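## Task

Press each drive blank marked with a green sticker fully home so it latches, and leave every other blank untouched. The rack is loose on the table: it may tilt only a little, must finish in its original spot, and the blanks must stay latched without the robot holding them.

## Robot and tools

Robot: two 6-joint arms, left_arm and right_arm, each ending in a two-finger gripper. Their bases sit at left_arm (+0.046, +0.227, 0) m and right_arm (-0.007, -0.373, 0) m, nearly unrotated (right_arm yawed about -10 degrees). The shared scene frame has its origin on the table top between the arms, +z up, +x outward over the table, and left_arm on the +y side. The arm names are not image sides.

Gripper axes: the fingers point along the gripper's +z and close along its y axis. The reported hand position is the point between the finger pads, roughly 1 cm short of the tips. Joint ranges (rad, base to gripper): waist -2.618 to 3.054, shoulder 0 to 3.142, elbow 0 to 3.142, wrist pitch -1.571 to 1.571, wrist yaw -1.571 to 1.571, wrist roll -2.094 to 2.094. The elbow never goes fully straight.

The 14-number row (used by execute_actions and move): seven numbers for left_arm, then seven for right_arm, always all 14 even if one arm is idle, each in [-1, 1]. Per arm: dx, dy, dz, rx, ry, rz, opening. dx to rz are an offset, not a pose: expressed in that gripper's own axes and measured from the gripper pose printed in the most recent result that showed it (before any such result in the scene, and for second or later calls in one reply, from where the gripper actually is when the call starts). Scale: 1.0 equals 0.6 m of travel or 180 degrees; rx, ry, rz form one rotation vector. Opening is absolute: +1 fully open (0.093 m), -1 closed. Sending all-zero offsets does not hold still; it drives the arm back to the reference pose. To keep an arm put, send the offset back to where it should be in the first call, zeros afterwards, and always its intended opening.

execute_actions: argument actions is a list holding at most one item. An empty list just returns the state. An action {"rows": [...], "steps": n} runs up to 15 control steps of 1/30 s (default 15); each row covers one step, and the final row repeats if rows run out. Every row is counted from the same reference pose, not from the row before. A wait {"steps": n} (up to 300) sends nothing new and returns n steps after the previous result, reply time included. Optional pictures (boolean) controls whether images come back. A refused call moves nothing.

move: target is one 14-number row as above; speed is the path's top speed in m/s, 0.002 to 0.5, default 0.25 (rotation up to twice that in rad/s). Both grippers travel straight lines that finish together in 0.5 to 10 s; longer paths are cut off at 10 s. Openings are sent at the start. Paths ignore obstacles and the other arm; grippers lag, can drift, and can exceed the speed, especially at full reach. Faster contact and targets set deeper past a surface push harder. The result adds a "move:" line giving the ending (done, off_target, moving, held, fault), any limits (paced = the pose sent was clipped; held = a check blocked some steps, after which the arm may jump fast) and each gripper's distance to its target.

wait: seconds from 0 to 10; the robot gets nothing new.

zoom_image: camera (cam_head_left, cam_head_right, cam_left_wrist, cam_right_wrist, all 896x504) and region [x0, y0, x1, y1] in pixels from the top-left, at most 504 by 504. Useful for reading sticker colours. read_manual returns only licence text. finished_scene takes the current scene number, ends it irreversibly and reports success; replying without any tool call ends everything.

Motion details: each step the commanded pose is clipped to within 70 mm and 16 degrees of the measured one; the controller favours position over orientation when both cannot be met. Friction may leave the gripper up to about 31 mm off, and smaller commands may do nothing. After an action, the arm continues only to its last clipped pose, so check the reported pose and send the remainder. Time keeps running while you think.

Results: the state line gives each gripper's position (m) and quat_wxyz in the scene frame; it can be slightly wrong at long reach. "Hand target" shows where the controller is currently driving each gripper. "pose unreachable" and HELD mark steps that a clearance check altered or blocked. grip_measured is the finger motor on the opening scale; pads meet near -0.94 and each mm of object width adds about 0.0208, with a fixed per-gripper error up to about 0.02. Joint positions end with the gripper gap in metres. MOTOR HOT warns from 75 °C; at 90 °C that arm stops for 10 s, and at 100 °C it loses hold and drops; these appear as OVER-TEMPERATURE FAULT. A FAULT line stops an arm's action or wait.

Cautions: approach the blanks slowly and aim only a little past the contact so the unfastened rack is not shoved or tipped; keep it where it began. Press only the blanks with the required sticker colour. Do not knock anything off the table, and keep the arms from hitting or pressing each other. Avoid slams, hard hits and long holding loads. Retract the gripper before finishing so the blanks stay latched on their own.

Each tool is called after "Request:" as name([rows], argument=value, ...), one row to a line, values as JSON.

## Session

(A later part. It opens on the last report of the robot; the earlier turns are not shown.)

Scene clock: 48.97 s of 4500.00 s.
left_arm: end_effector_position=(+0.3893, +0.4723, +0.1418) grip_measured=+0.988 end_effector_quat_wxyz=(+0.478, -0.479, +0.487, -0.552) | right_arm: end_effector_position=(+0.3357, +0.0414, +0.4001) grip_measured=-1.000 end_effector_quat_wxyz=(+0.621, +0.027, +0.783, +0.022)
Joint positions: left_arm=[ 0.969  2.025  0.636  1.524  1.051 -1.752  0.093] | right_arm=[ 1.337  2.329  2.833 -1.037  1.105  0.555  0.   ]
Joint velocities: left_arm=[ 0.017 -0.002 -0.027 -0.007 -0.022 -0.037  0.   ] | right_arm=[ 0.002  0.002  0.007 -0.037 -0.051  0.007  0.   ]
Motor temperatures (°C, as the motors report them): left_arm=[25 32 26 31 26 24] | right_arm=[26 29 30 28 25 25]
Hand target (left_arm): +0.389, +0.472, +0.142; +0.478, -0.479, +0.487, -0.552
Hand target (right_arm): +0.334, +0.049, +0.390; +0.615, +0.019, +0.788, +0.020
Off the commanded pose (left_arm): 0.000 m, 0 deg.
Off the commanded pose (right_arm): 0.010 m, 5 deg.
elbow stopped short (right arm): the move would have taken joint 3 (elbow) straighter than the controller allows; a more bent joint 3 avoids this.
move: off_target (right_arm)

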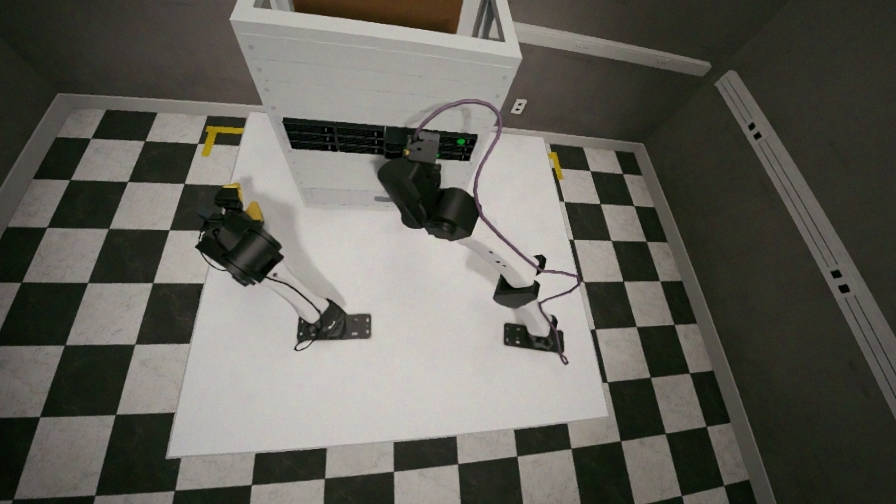

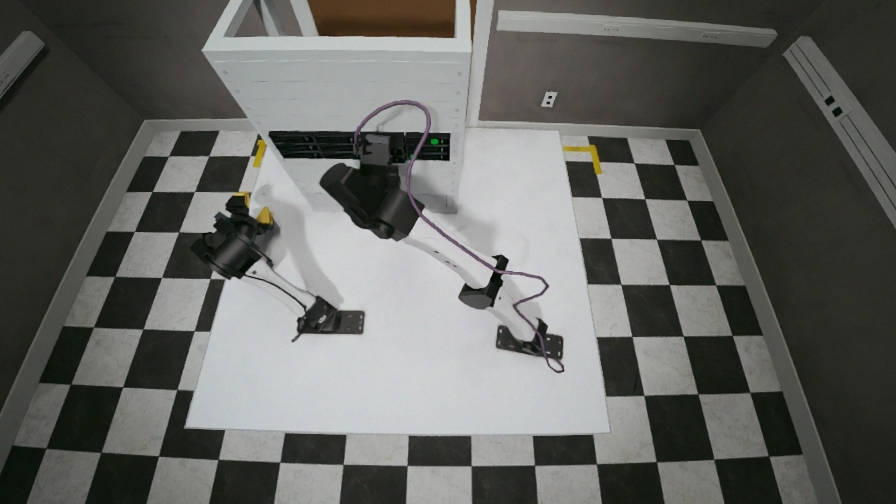

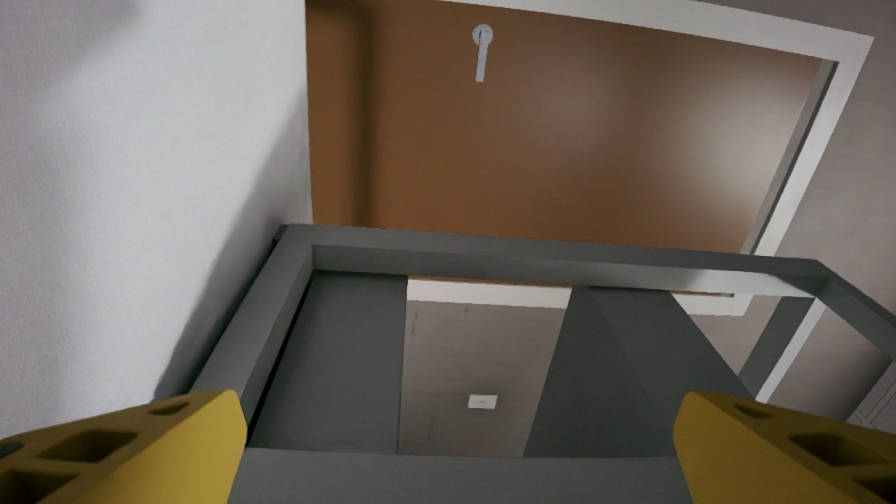

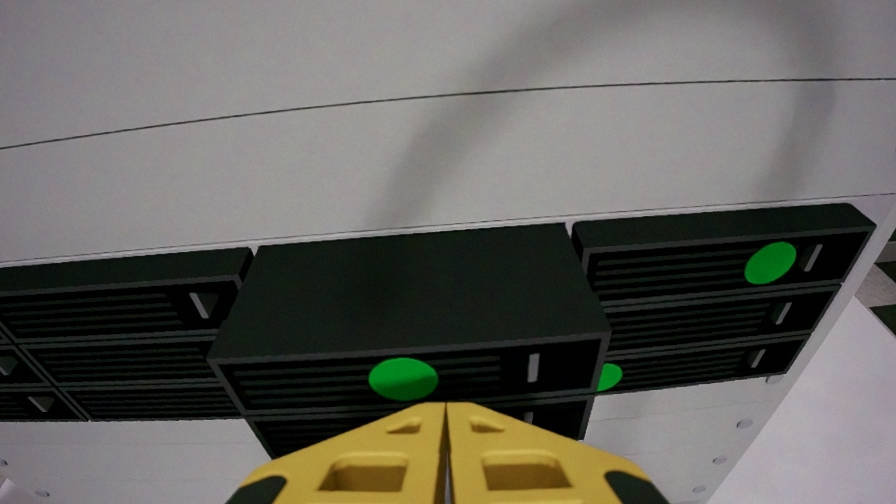

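Request:
move(target=[0,0,0,0,0,0,1,0.03,0,0.008,-0.188,0.04,-0.065,-1], speed=0.15)

Scene clock: 53.13 s of 4500.00 s.
left_arm: end_effector_position=(+0.3893, +0.4723, +0.1418) grip_measured=+0.988 end_effector_quat_wxyz=(+0.478, -0.479, +0.487, -0.552) | right_arm: end_effector_position=(+0.3347, +0.0461, +0.3816) grip_measured=-1.000 end_effector_quat_wxyz=(+0.548, -0.232, +0.781, +0.190)
Joint positions: left_arm=[ 0.969  2.025  0.636  1.524  1.051 -1.752  0.093] | right_arm=[ 1.167  1.821  1.96  -0.495  0.35   0.173  0.   ]
Joint velocities: left_arm=[ 0.002  0.007 -0.012 -0.066 -0.066 -0.022  0.001] | right_arm=[-0.007 -0.007 -0.002  0.037  0.051 -0.037  0.   ]
Motor temperatures (°C, as the motors report them): left_arm=[25 33 26 31 26 24] | right_arm=[26 31 30 28 25 25]
Hand target (left_arm): +0.389, +0.472, +0.142; +0.478, -0.479, +0.487, -0.552
Hand target (right_arm): +0.336, +0.041, +0.381; +0.548, -0.235, +0.780, +0.188
Off the commanded pose (left_arm): 0.000 m, 0 deg.
Off the commanded pose (right_arm): 0.004 m, 1 deg.
move: done

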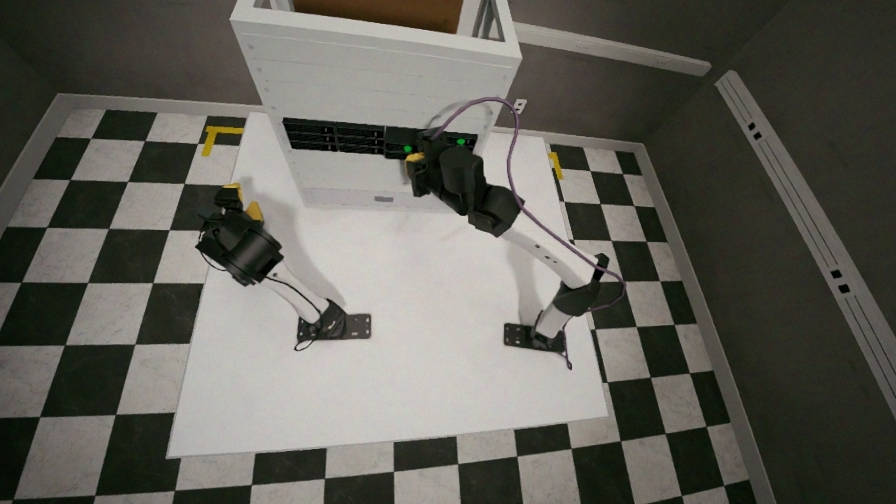

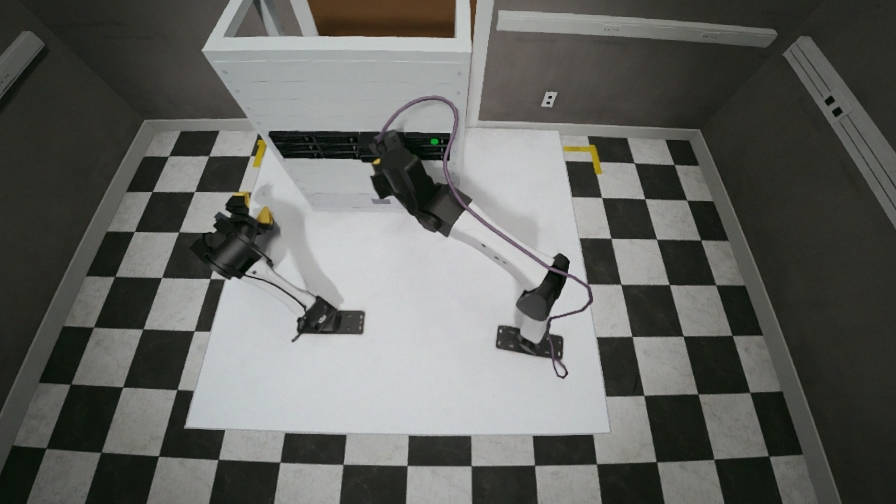

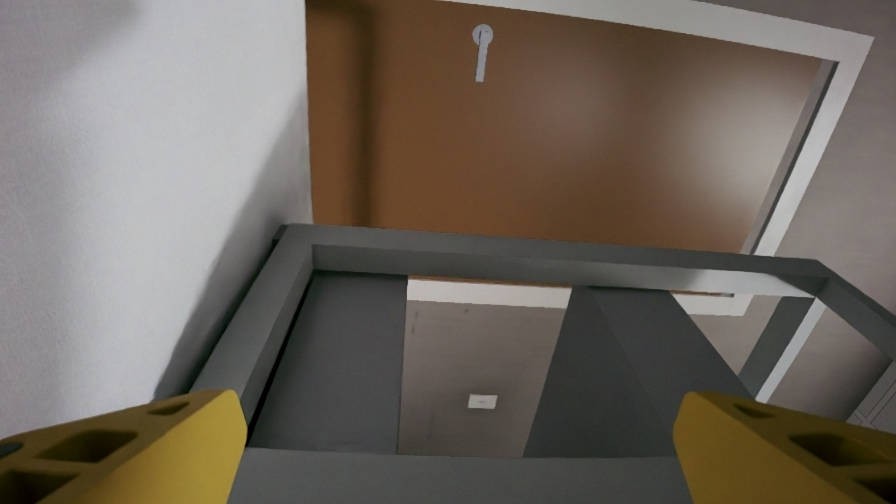

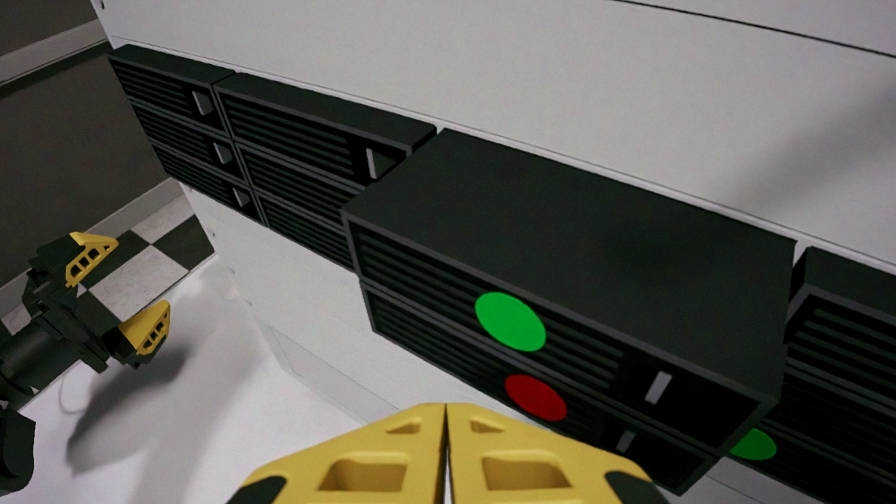

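Request:
move(target=[0,0,0,0,0,0,1,-0.027,-0.029,0.035,0,0,0,-1], speed=0.03)

Scene clock: 55.87 s of 4500.00 s.
left_arm: end_effector_position=(+0.3893, +0.4723, +0.1418) grip_measured=+0.988 end_effector_quat_wxyz=(+0.478, -0.479, +0.487, -0.552) | right_arm: end_effector_position=(+0.3590, +0.0437, +0.3994) grip_measured=-1.000 end_effector_quat_wxyz=(+0.555, -0.225, +0.775, +0.200)
Joint positions: left_arm=[ 0.969  2.025  0.636  1.524  1.051 -1.752  0.093] | right_arm=[ 1.112  1.887  2.096 -0.532  0.296  0.161  0.   ]
Joint velocities: left_arm=[-0.002  0.002  0.002 -0.022  0.037 -0.125  0.   ] | right_arm=[-0.007  0.012  0.007 -0.037 -0.022  0.095  0.   ]
Motor temperatures (°C, as the motors report them): left_arm=[25 33 26 31 26 24] | right_arm=[26 31 30 28 25 25]
Hand target (left_arm): +0.389, +0.472, +0.142; +0.478, -0.479, +0.487, -0.552
Hand target (right_arm): +0.366, +0.046, +0.390; +0.548, -0.231, +0.781, +0.191
Off the commanded pose (left_arm): 0.000 m, 0 deg.
Off the commanded pose (right_arm): 0.012 m, 2 deg.
move: off_target (right_arm)

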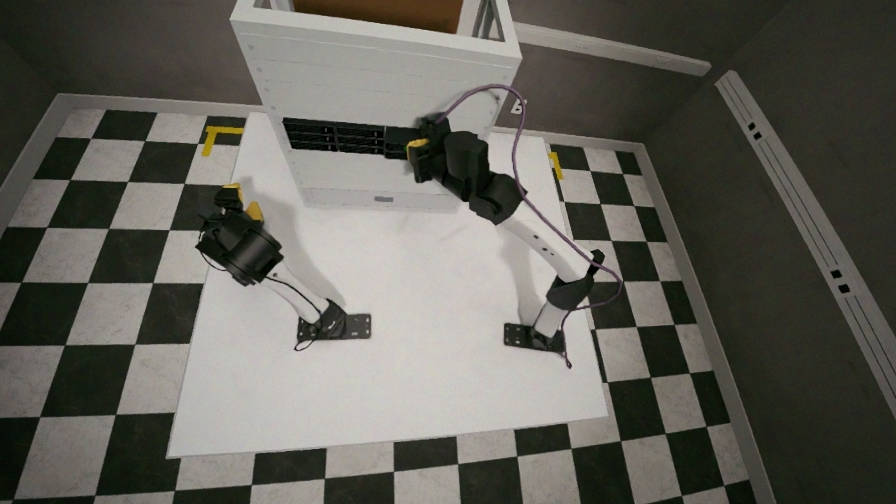

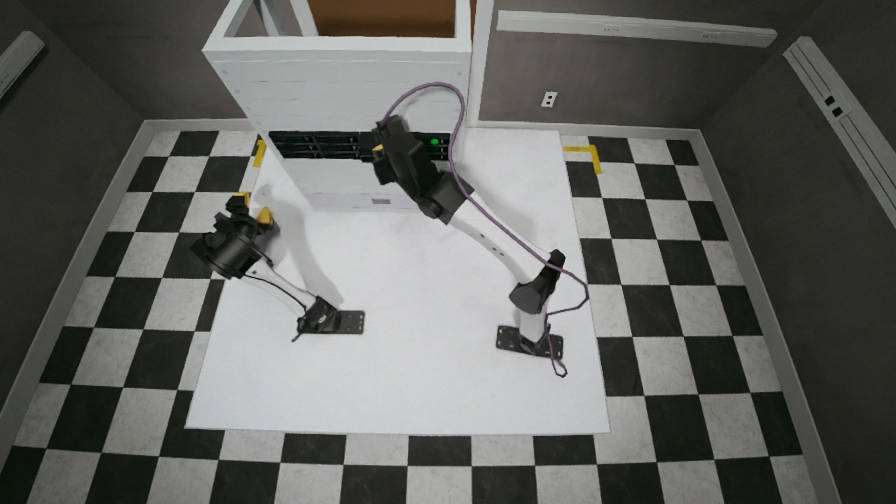

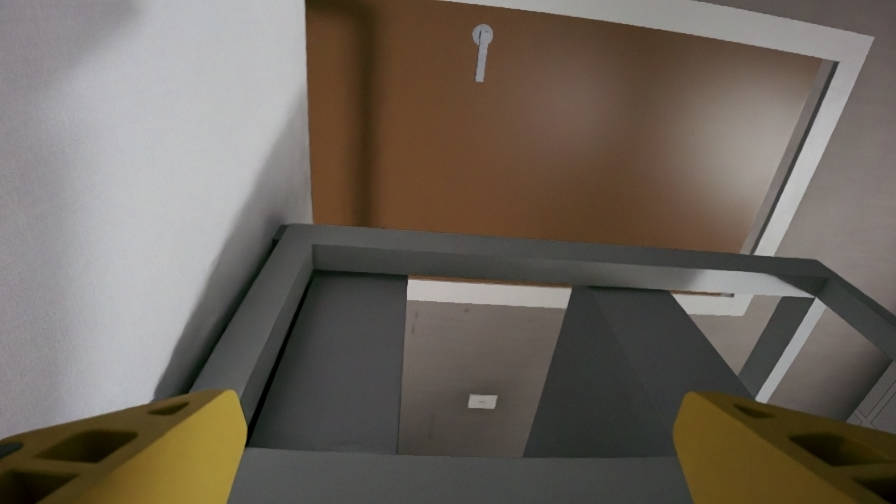

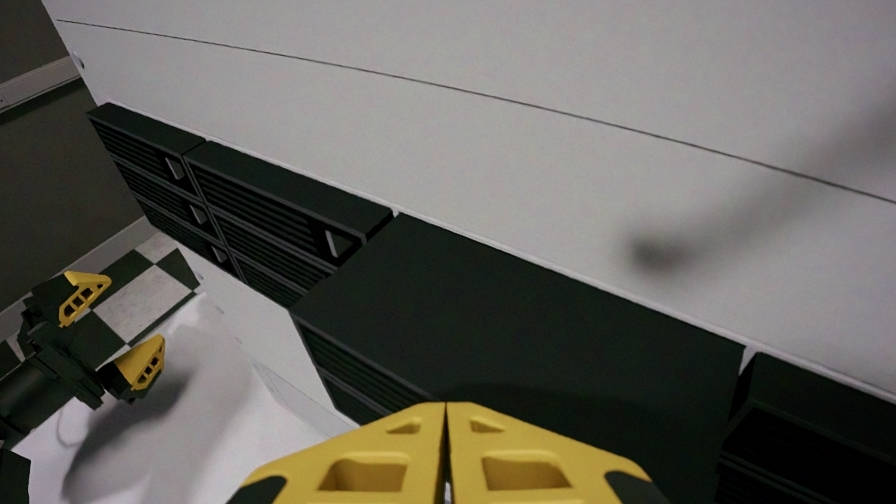

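Request:
move(target=[0,0,0,0,0,0,1,0.044,0,0.01,0,0,0,-1], speed=0.03)

Scene clock: 58.10 s of 4500.00 s.
left_arm: end_effector_position=(+0.3893, +0.4723, +0.1418) grip_measured=+0.988 end_effector_quat_wxyz=(+0.478, -0.479, +0.487, -0.552) | right_arm: end_effector_position=(+0.3595, +0.0448, +0.3702) grip_measured=-1.000 end_effector_quat_wxyz=(+0.552, -0.227, +0.778, +0.198)
Joint positions: left_arm=[ 0.969  2.025  0.636  1.524  1.051 -1.752  0.093] | right_arm=[ 1.112  1.845  1.925 -0.412  0.295  0.16   0.   ]
Joint velocities: left_arm=[ 0.002 -0.002 -0.007  0.066 -0.066 -0.051 -0.001] | right_arm=[-0.017  0.012 -0.007  0.037  0.022 -0.007  0.   ]
Motor temperatures (°C, as the motors report them): left_arm=[25 33 26 32 26 24] | right_arm=[26 31 30 29 25 25]
Hand target (left_arm): +0.389, +0.472, +0.142; +0.478, -0.479, +0.487, -0.552
Hand target (right_arm): +0.356, +0.043, +0.372; +0.555, -0.225, +0.776, +0.200
Off the commanded pose (left_arm): 0.000 m, 0 deg.
Off the commanded pose (right_arm): 0.004 m, 1 deg.
move: done

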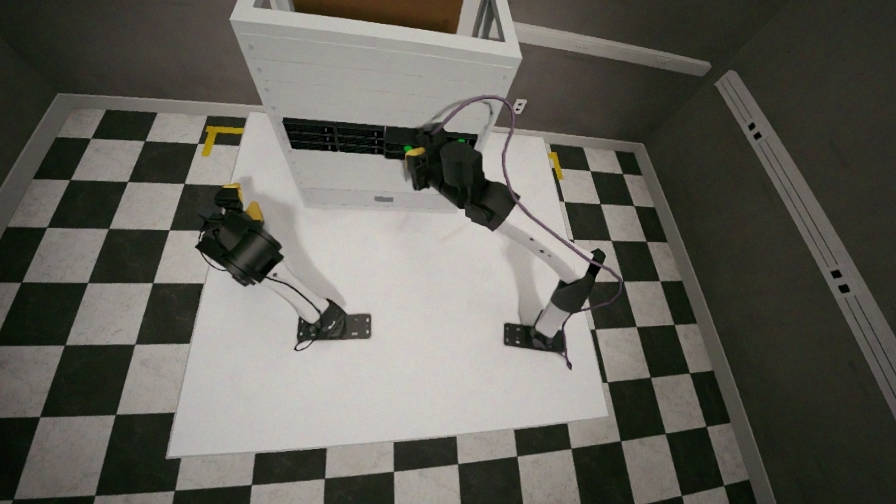

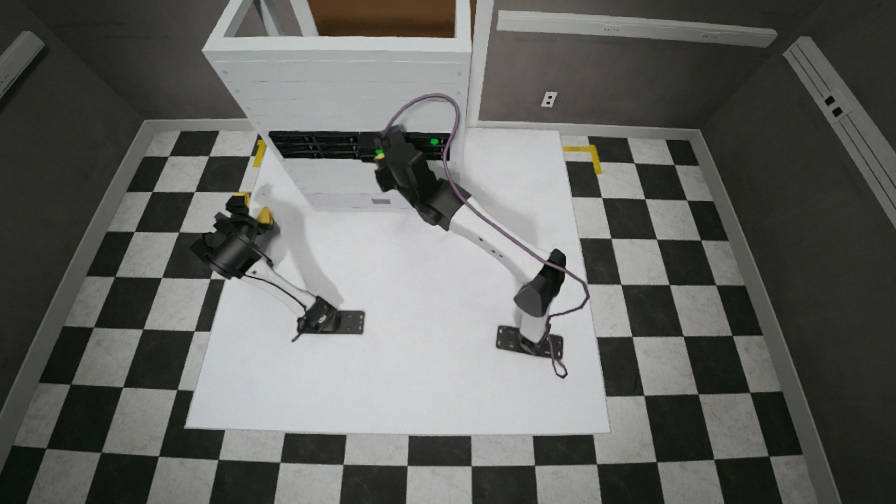

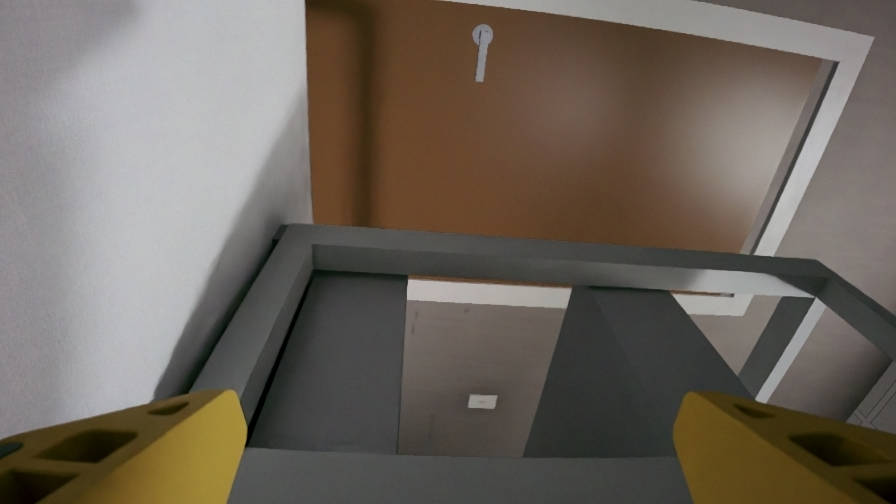

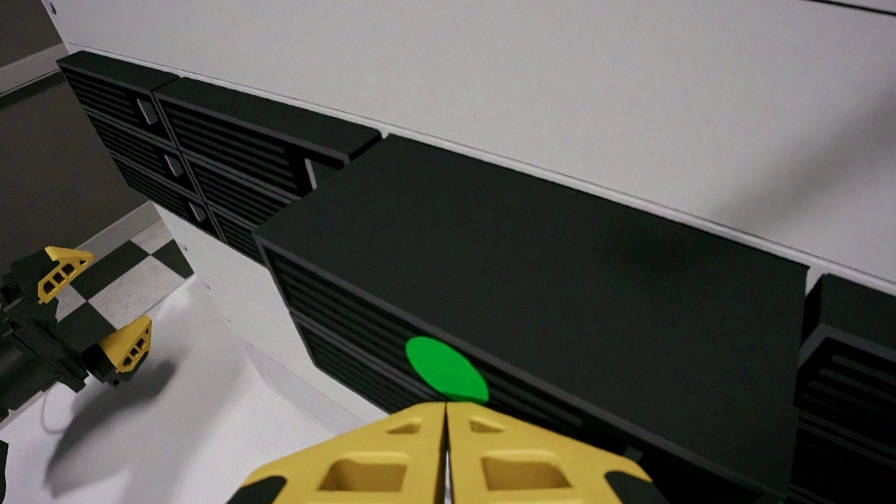

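Request:
move(target=[0,0,0,0,0,0,1,-0.016,0,-0.005,0,0,0,-1], speed=0.02)

Scene clock: 59.80 s of 4500.00 s.
left_arm: end_effector_position=(+0.3893, +0.4723, +0.1418) grip_measured=+0.988 end_effector_quat_wxyz=(+0.478, -0.479, +0.487, -0.552) | right_arm: end_effector_position=(+0.3579, +0.0426, +0.3853) grip_measured=-1.000 end_effector_quat_wxyz=(+0.558, -0.224, +0.773, +0.202)
Joint positions: left_arm=[ 0.969  2.025  0.636  1.524  1.051 -1.752  0.093] | right_arm=[ 1.112  1.845  1.972 -0.441  0.295  0.16   0.   ]
Joint velocities: left_arm=[-0.002  0.007 -0.012  0.037 -0.051 -0.022  0.001] | right_arm=[ 0.007 -0.002  0.012  0.022  0.022 -0.007  0.   ]
Motor temperatures (°C, as the motors report them): left_arm=[25 33 26 32 26 24] | right_arm=[26 32 30 29 25 25]
Hand target (left_arm): +0.389, +0.472, +0.142; +0.478, -0.479, +0.487, -0.552
Hand target (right_arm): +0.360, +0.045, +0.380; +0.552, -0.227, +0.777, +0.198
Off the commanded pose (left_arm): 0.000 m, 0 deg.
Off the commanded pose (right_arm): 0.006 m, 1 deg.
move: done

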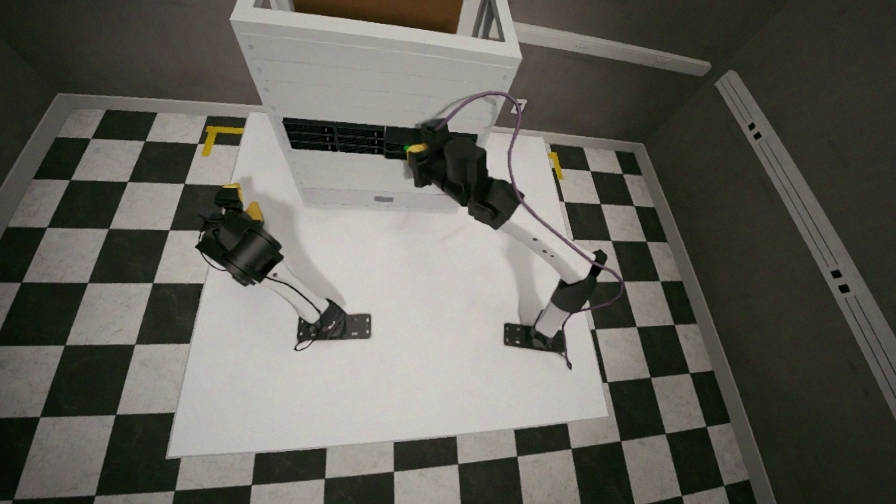

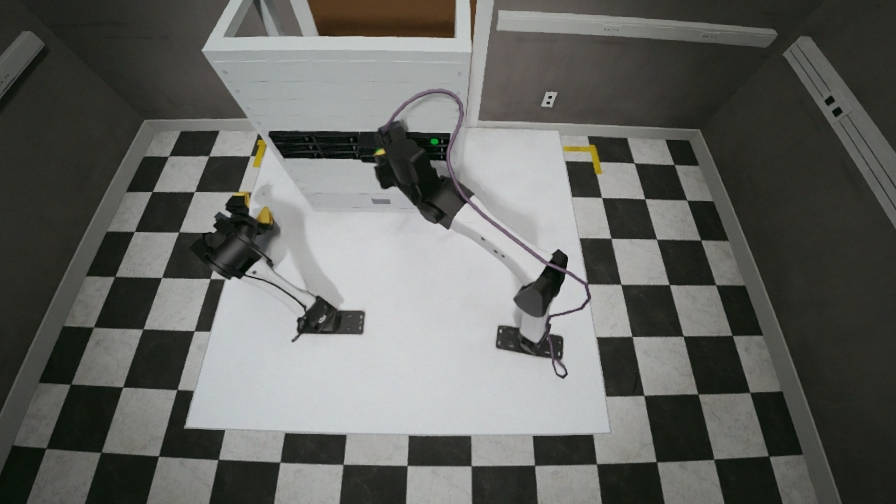

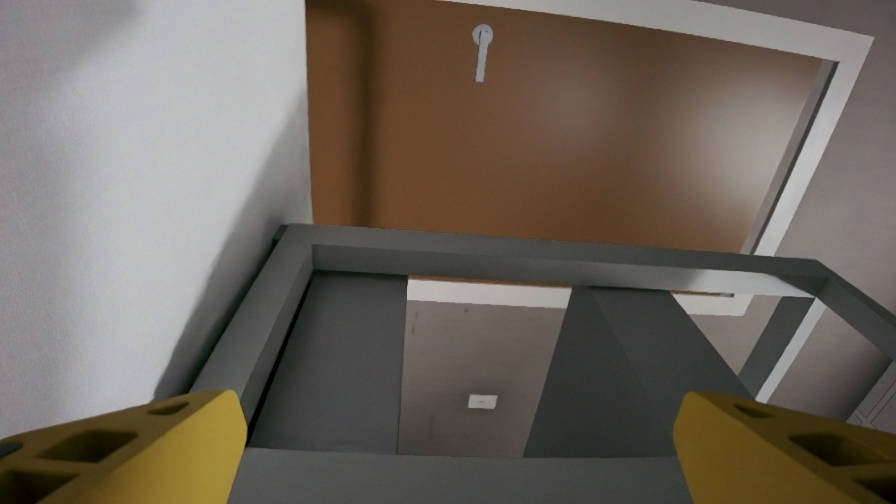

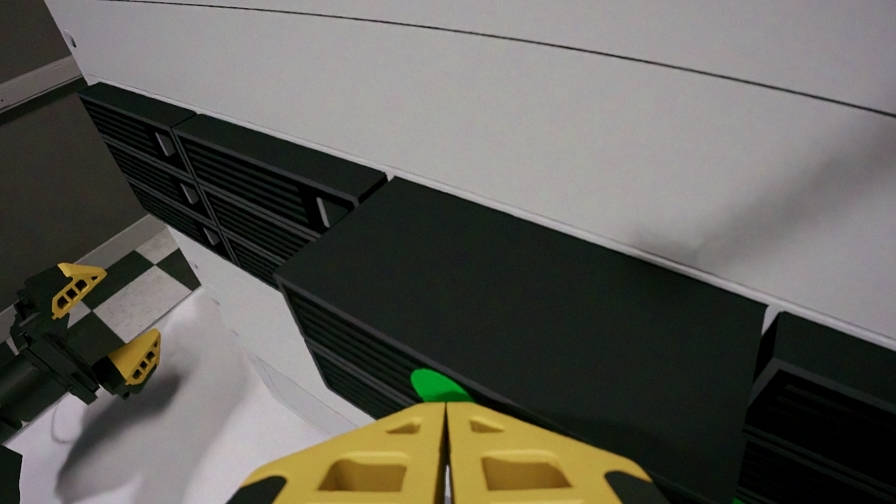

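Request:
move(target=[0,0,0,0,0,0,1,-0.002,-0.035,0.051,0,0,0,-1], speed=0.02)

Scene clock: 64.27 s of 4500.00 s.
left_arm: end_effector_position=(+0.3893, +0.4723, +0.1418) grip_measured=+0.988 end_effector_quat_wxyz=(+0.478, -0.479, +0.487, -0.552) | right_arm: end_effector_position=(+0.3654, +0.0420, +0.3872) grip_measured=-1.000 end_effector_quat_wxyz=(+0.546, -0.240, +0.771, +0.222)
Joint positions: left_arm=[ 0.969  2.025  0.636  1.524  1.051 -1.752  0.093] | right_arm=[ 1.074  1.861  2.008 -0.464  0.203  0.15   0.   ]
Joint velocities: left_arm=[-0.007 -0.012 -0.007 -0.007 -0.081 -0.037 -0.001] | right_arm=[-0.002  0.037  0.002 -0.007 -0.095  0.051  0.   ]
Motor temperatures (°C, as the motors report them): left_arm=[25 33 26 32 26 24] | right_arm=[25 32 31 30 25 25]
Hand target (left_arm): +0.389, +0.472, +0.142; +0.478, -0.479, +0.487, -0.552
Hand target (right_arm): +0.392, +0.040, +0.375; +0.557, -0.224, +0.774, +0.203
Off the commanded pose (left_arm): 0.000 m, 0 deg.
Off the commanded pose (right_arm): 0.031 m, 3 deg.
move: off_target (right_arm)

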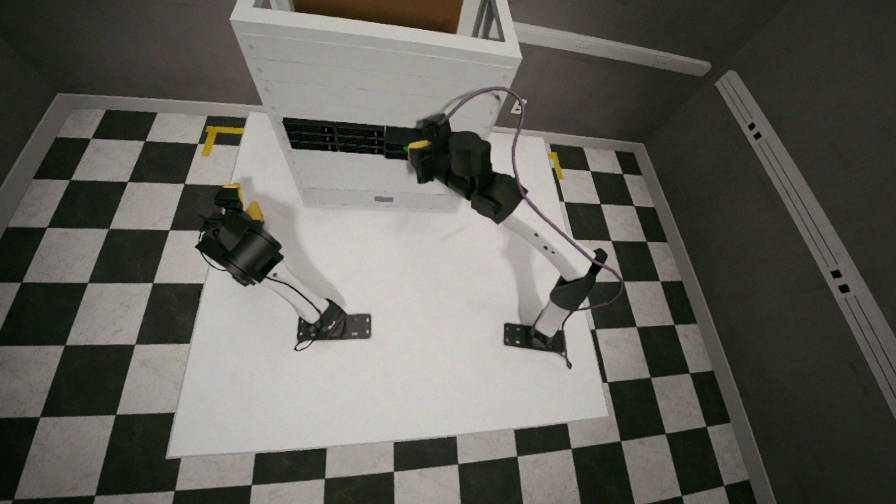

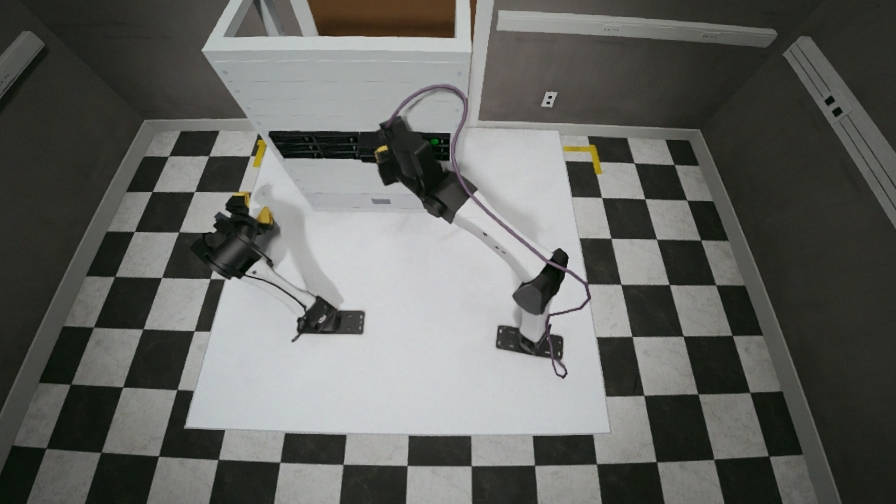

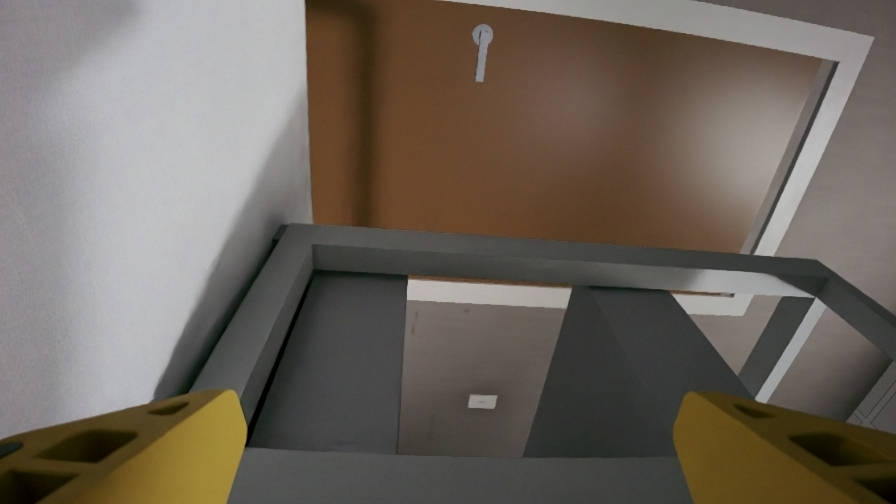

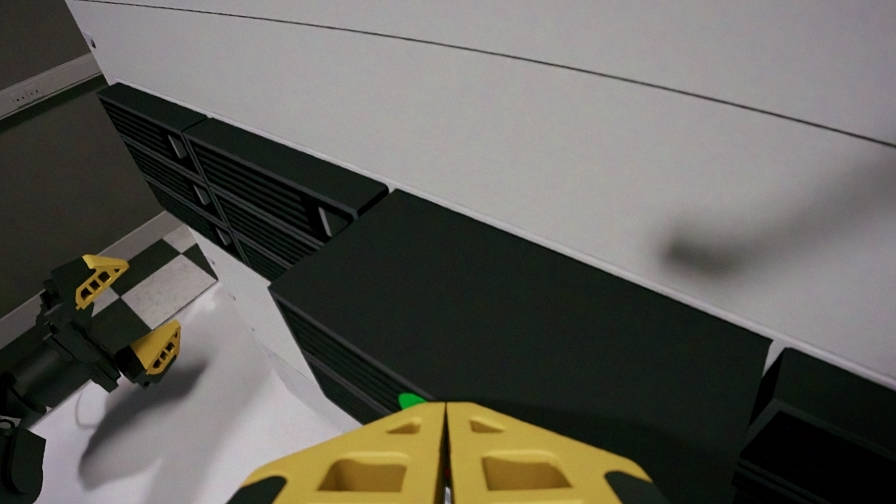

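Request:
move(target=[0,0,0,0,0,0,1,-0.03,-0.098,0.121,0.05,0,0.015,-1], speed=0.025)

Scene clock: 70.23 s of 4500.00 s.
left_arm: end_effector_position=(+0.3893, +0.4723, +0.1418) grip_measured=+0.988 end_effector_quat_wxyz=(+0.478, -0.479, +0.487, -0.552) | right_arm: end_effector_position=(+0.4155, +0.0424, +0.4055) grip_measured=-1.000 end_effector_quat_wxyz=(+0.552, -0.209, +0.782, +0.201)
Joint positions: left_arm=[ 0.969  2.025  0.636  1.524  1.051 -1.752  0.093] | right_arm=[ 1.012  2.111  2.465 -0.676  0.217  0.159  0.   ]
Joint velocities: left_arm=[-0.022  0.002  0.002  0.051  0.037 -0.081  0.   ] | right_arm=[-0.002  0.027  0.012 -0.022  0.037 -0.037  0.   ]
Motor temperatures (°C, as the motors report them): left_arm=[25 34 26 32 26 24] | right_arm=[26 32 31 31 25 25]
Hand target (left_arm): +0.389, +0.472, +0.142; +0.478, -0.479, +0.487, -0.552
Hand target (right_arm): +0.456, +0.036, +0.376; +0.558, -0.178, +0.792, +0.174
Off the commanded pose (left_arm): 0.000 m, 0 deg.
Off the commanded pose (right_arm): 0.053 m, 5 deg.
move: off_target (right_arm)

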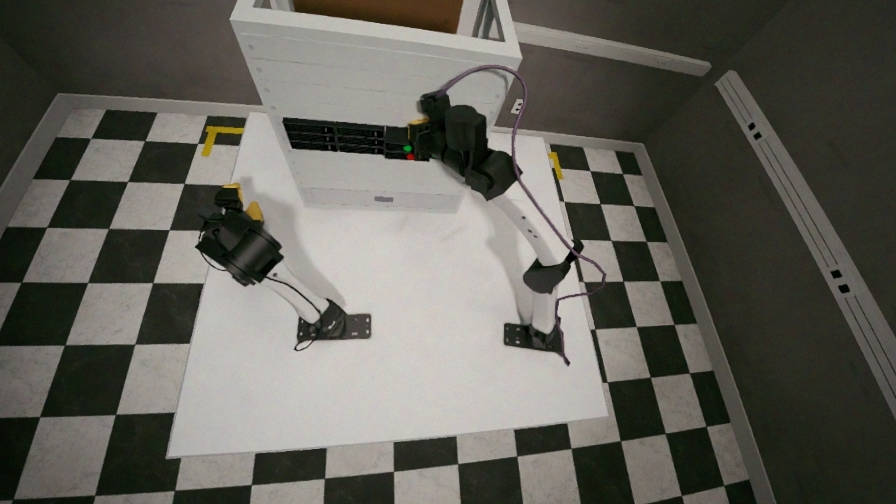

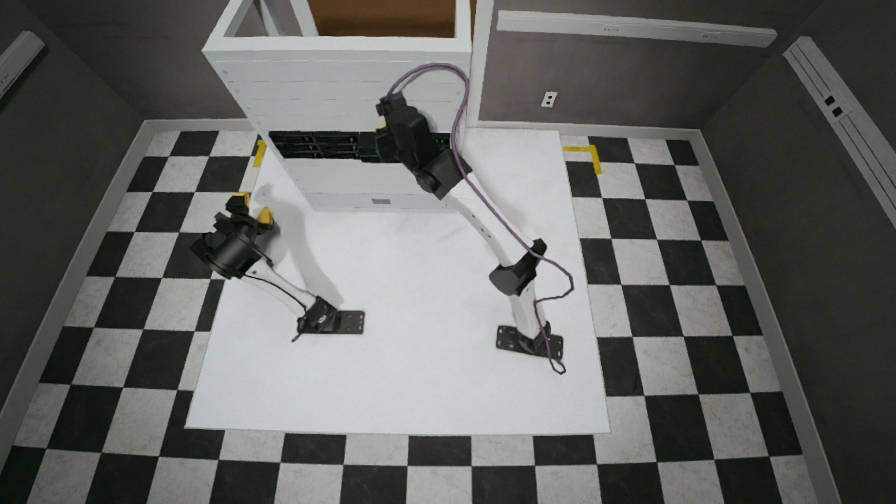

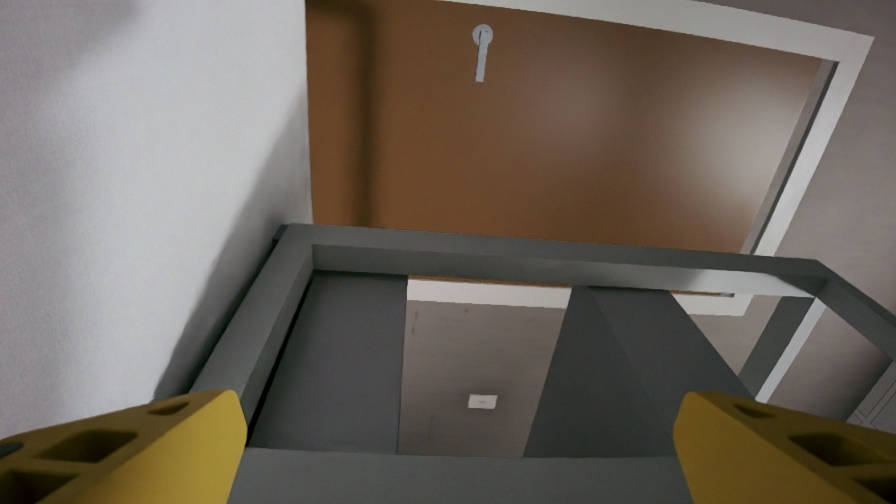

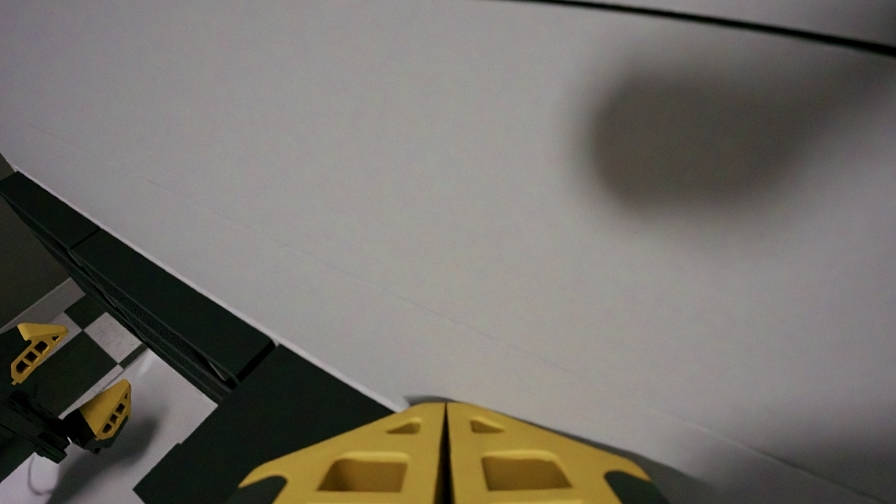

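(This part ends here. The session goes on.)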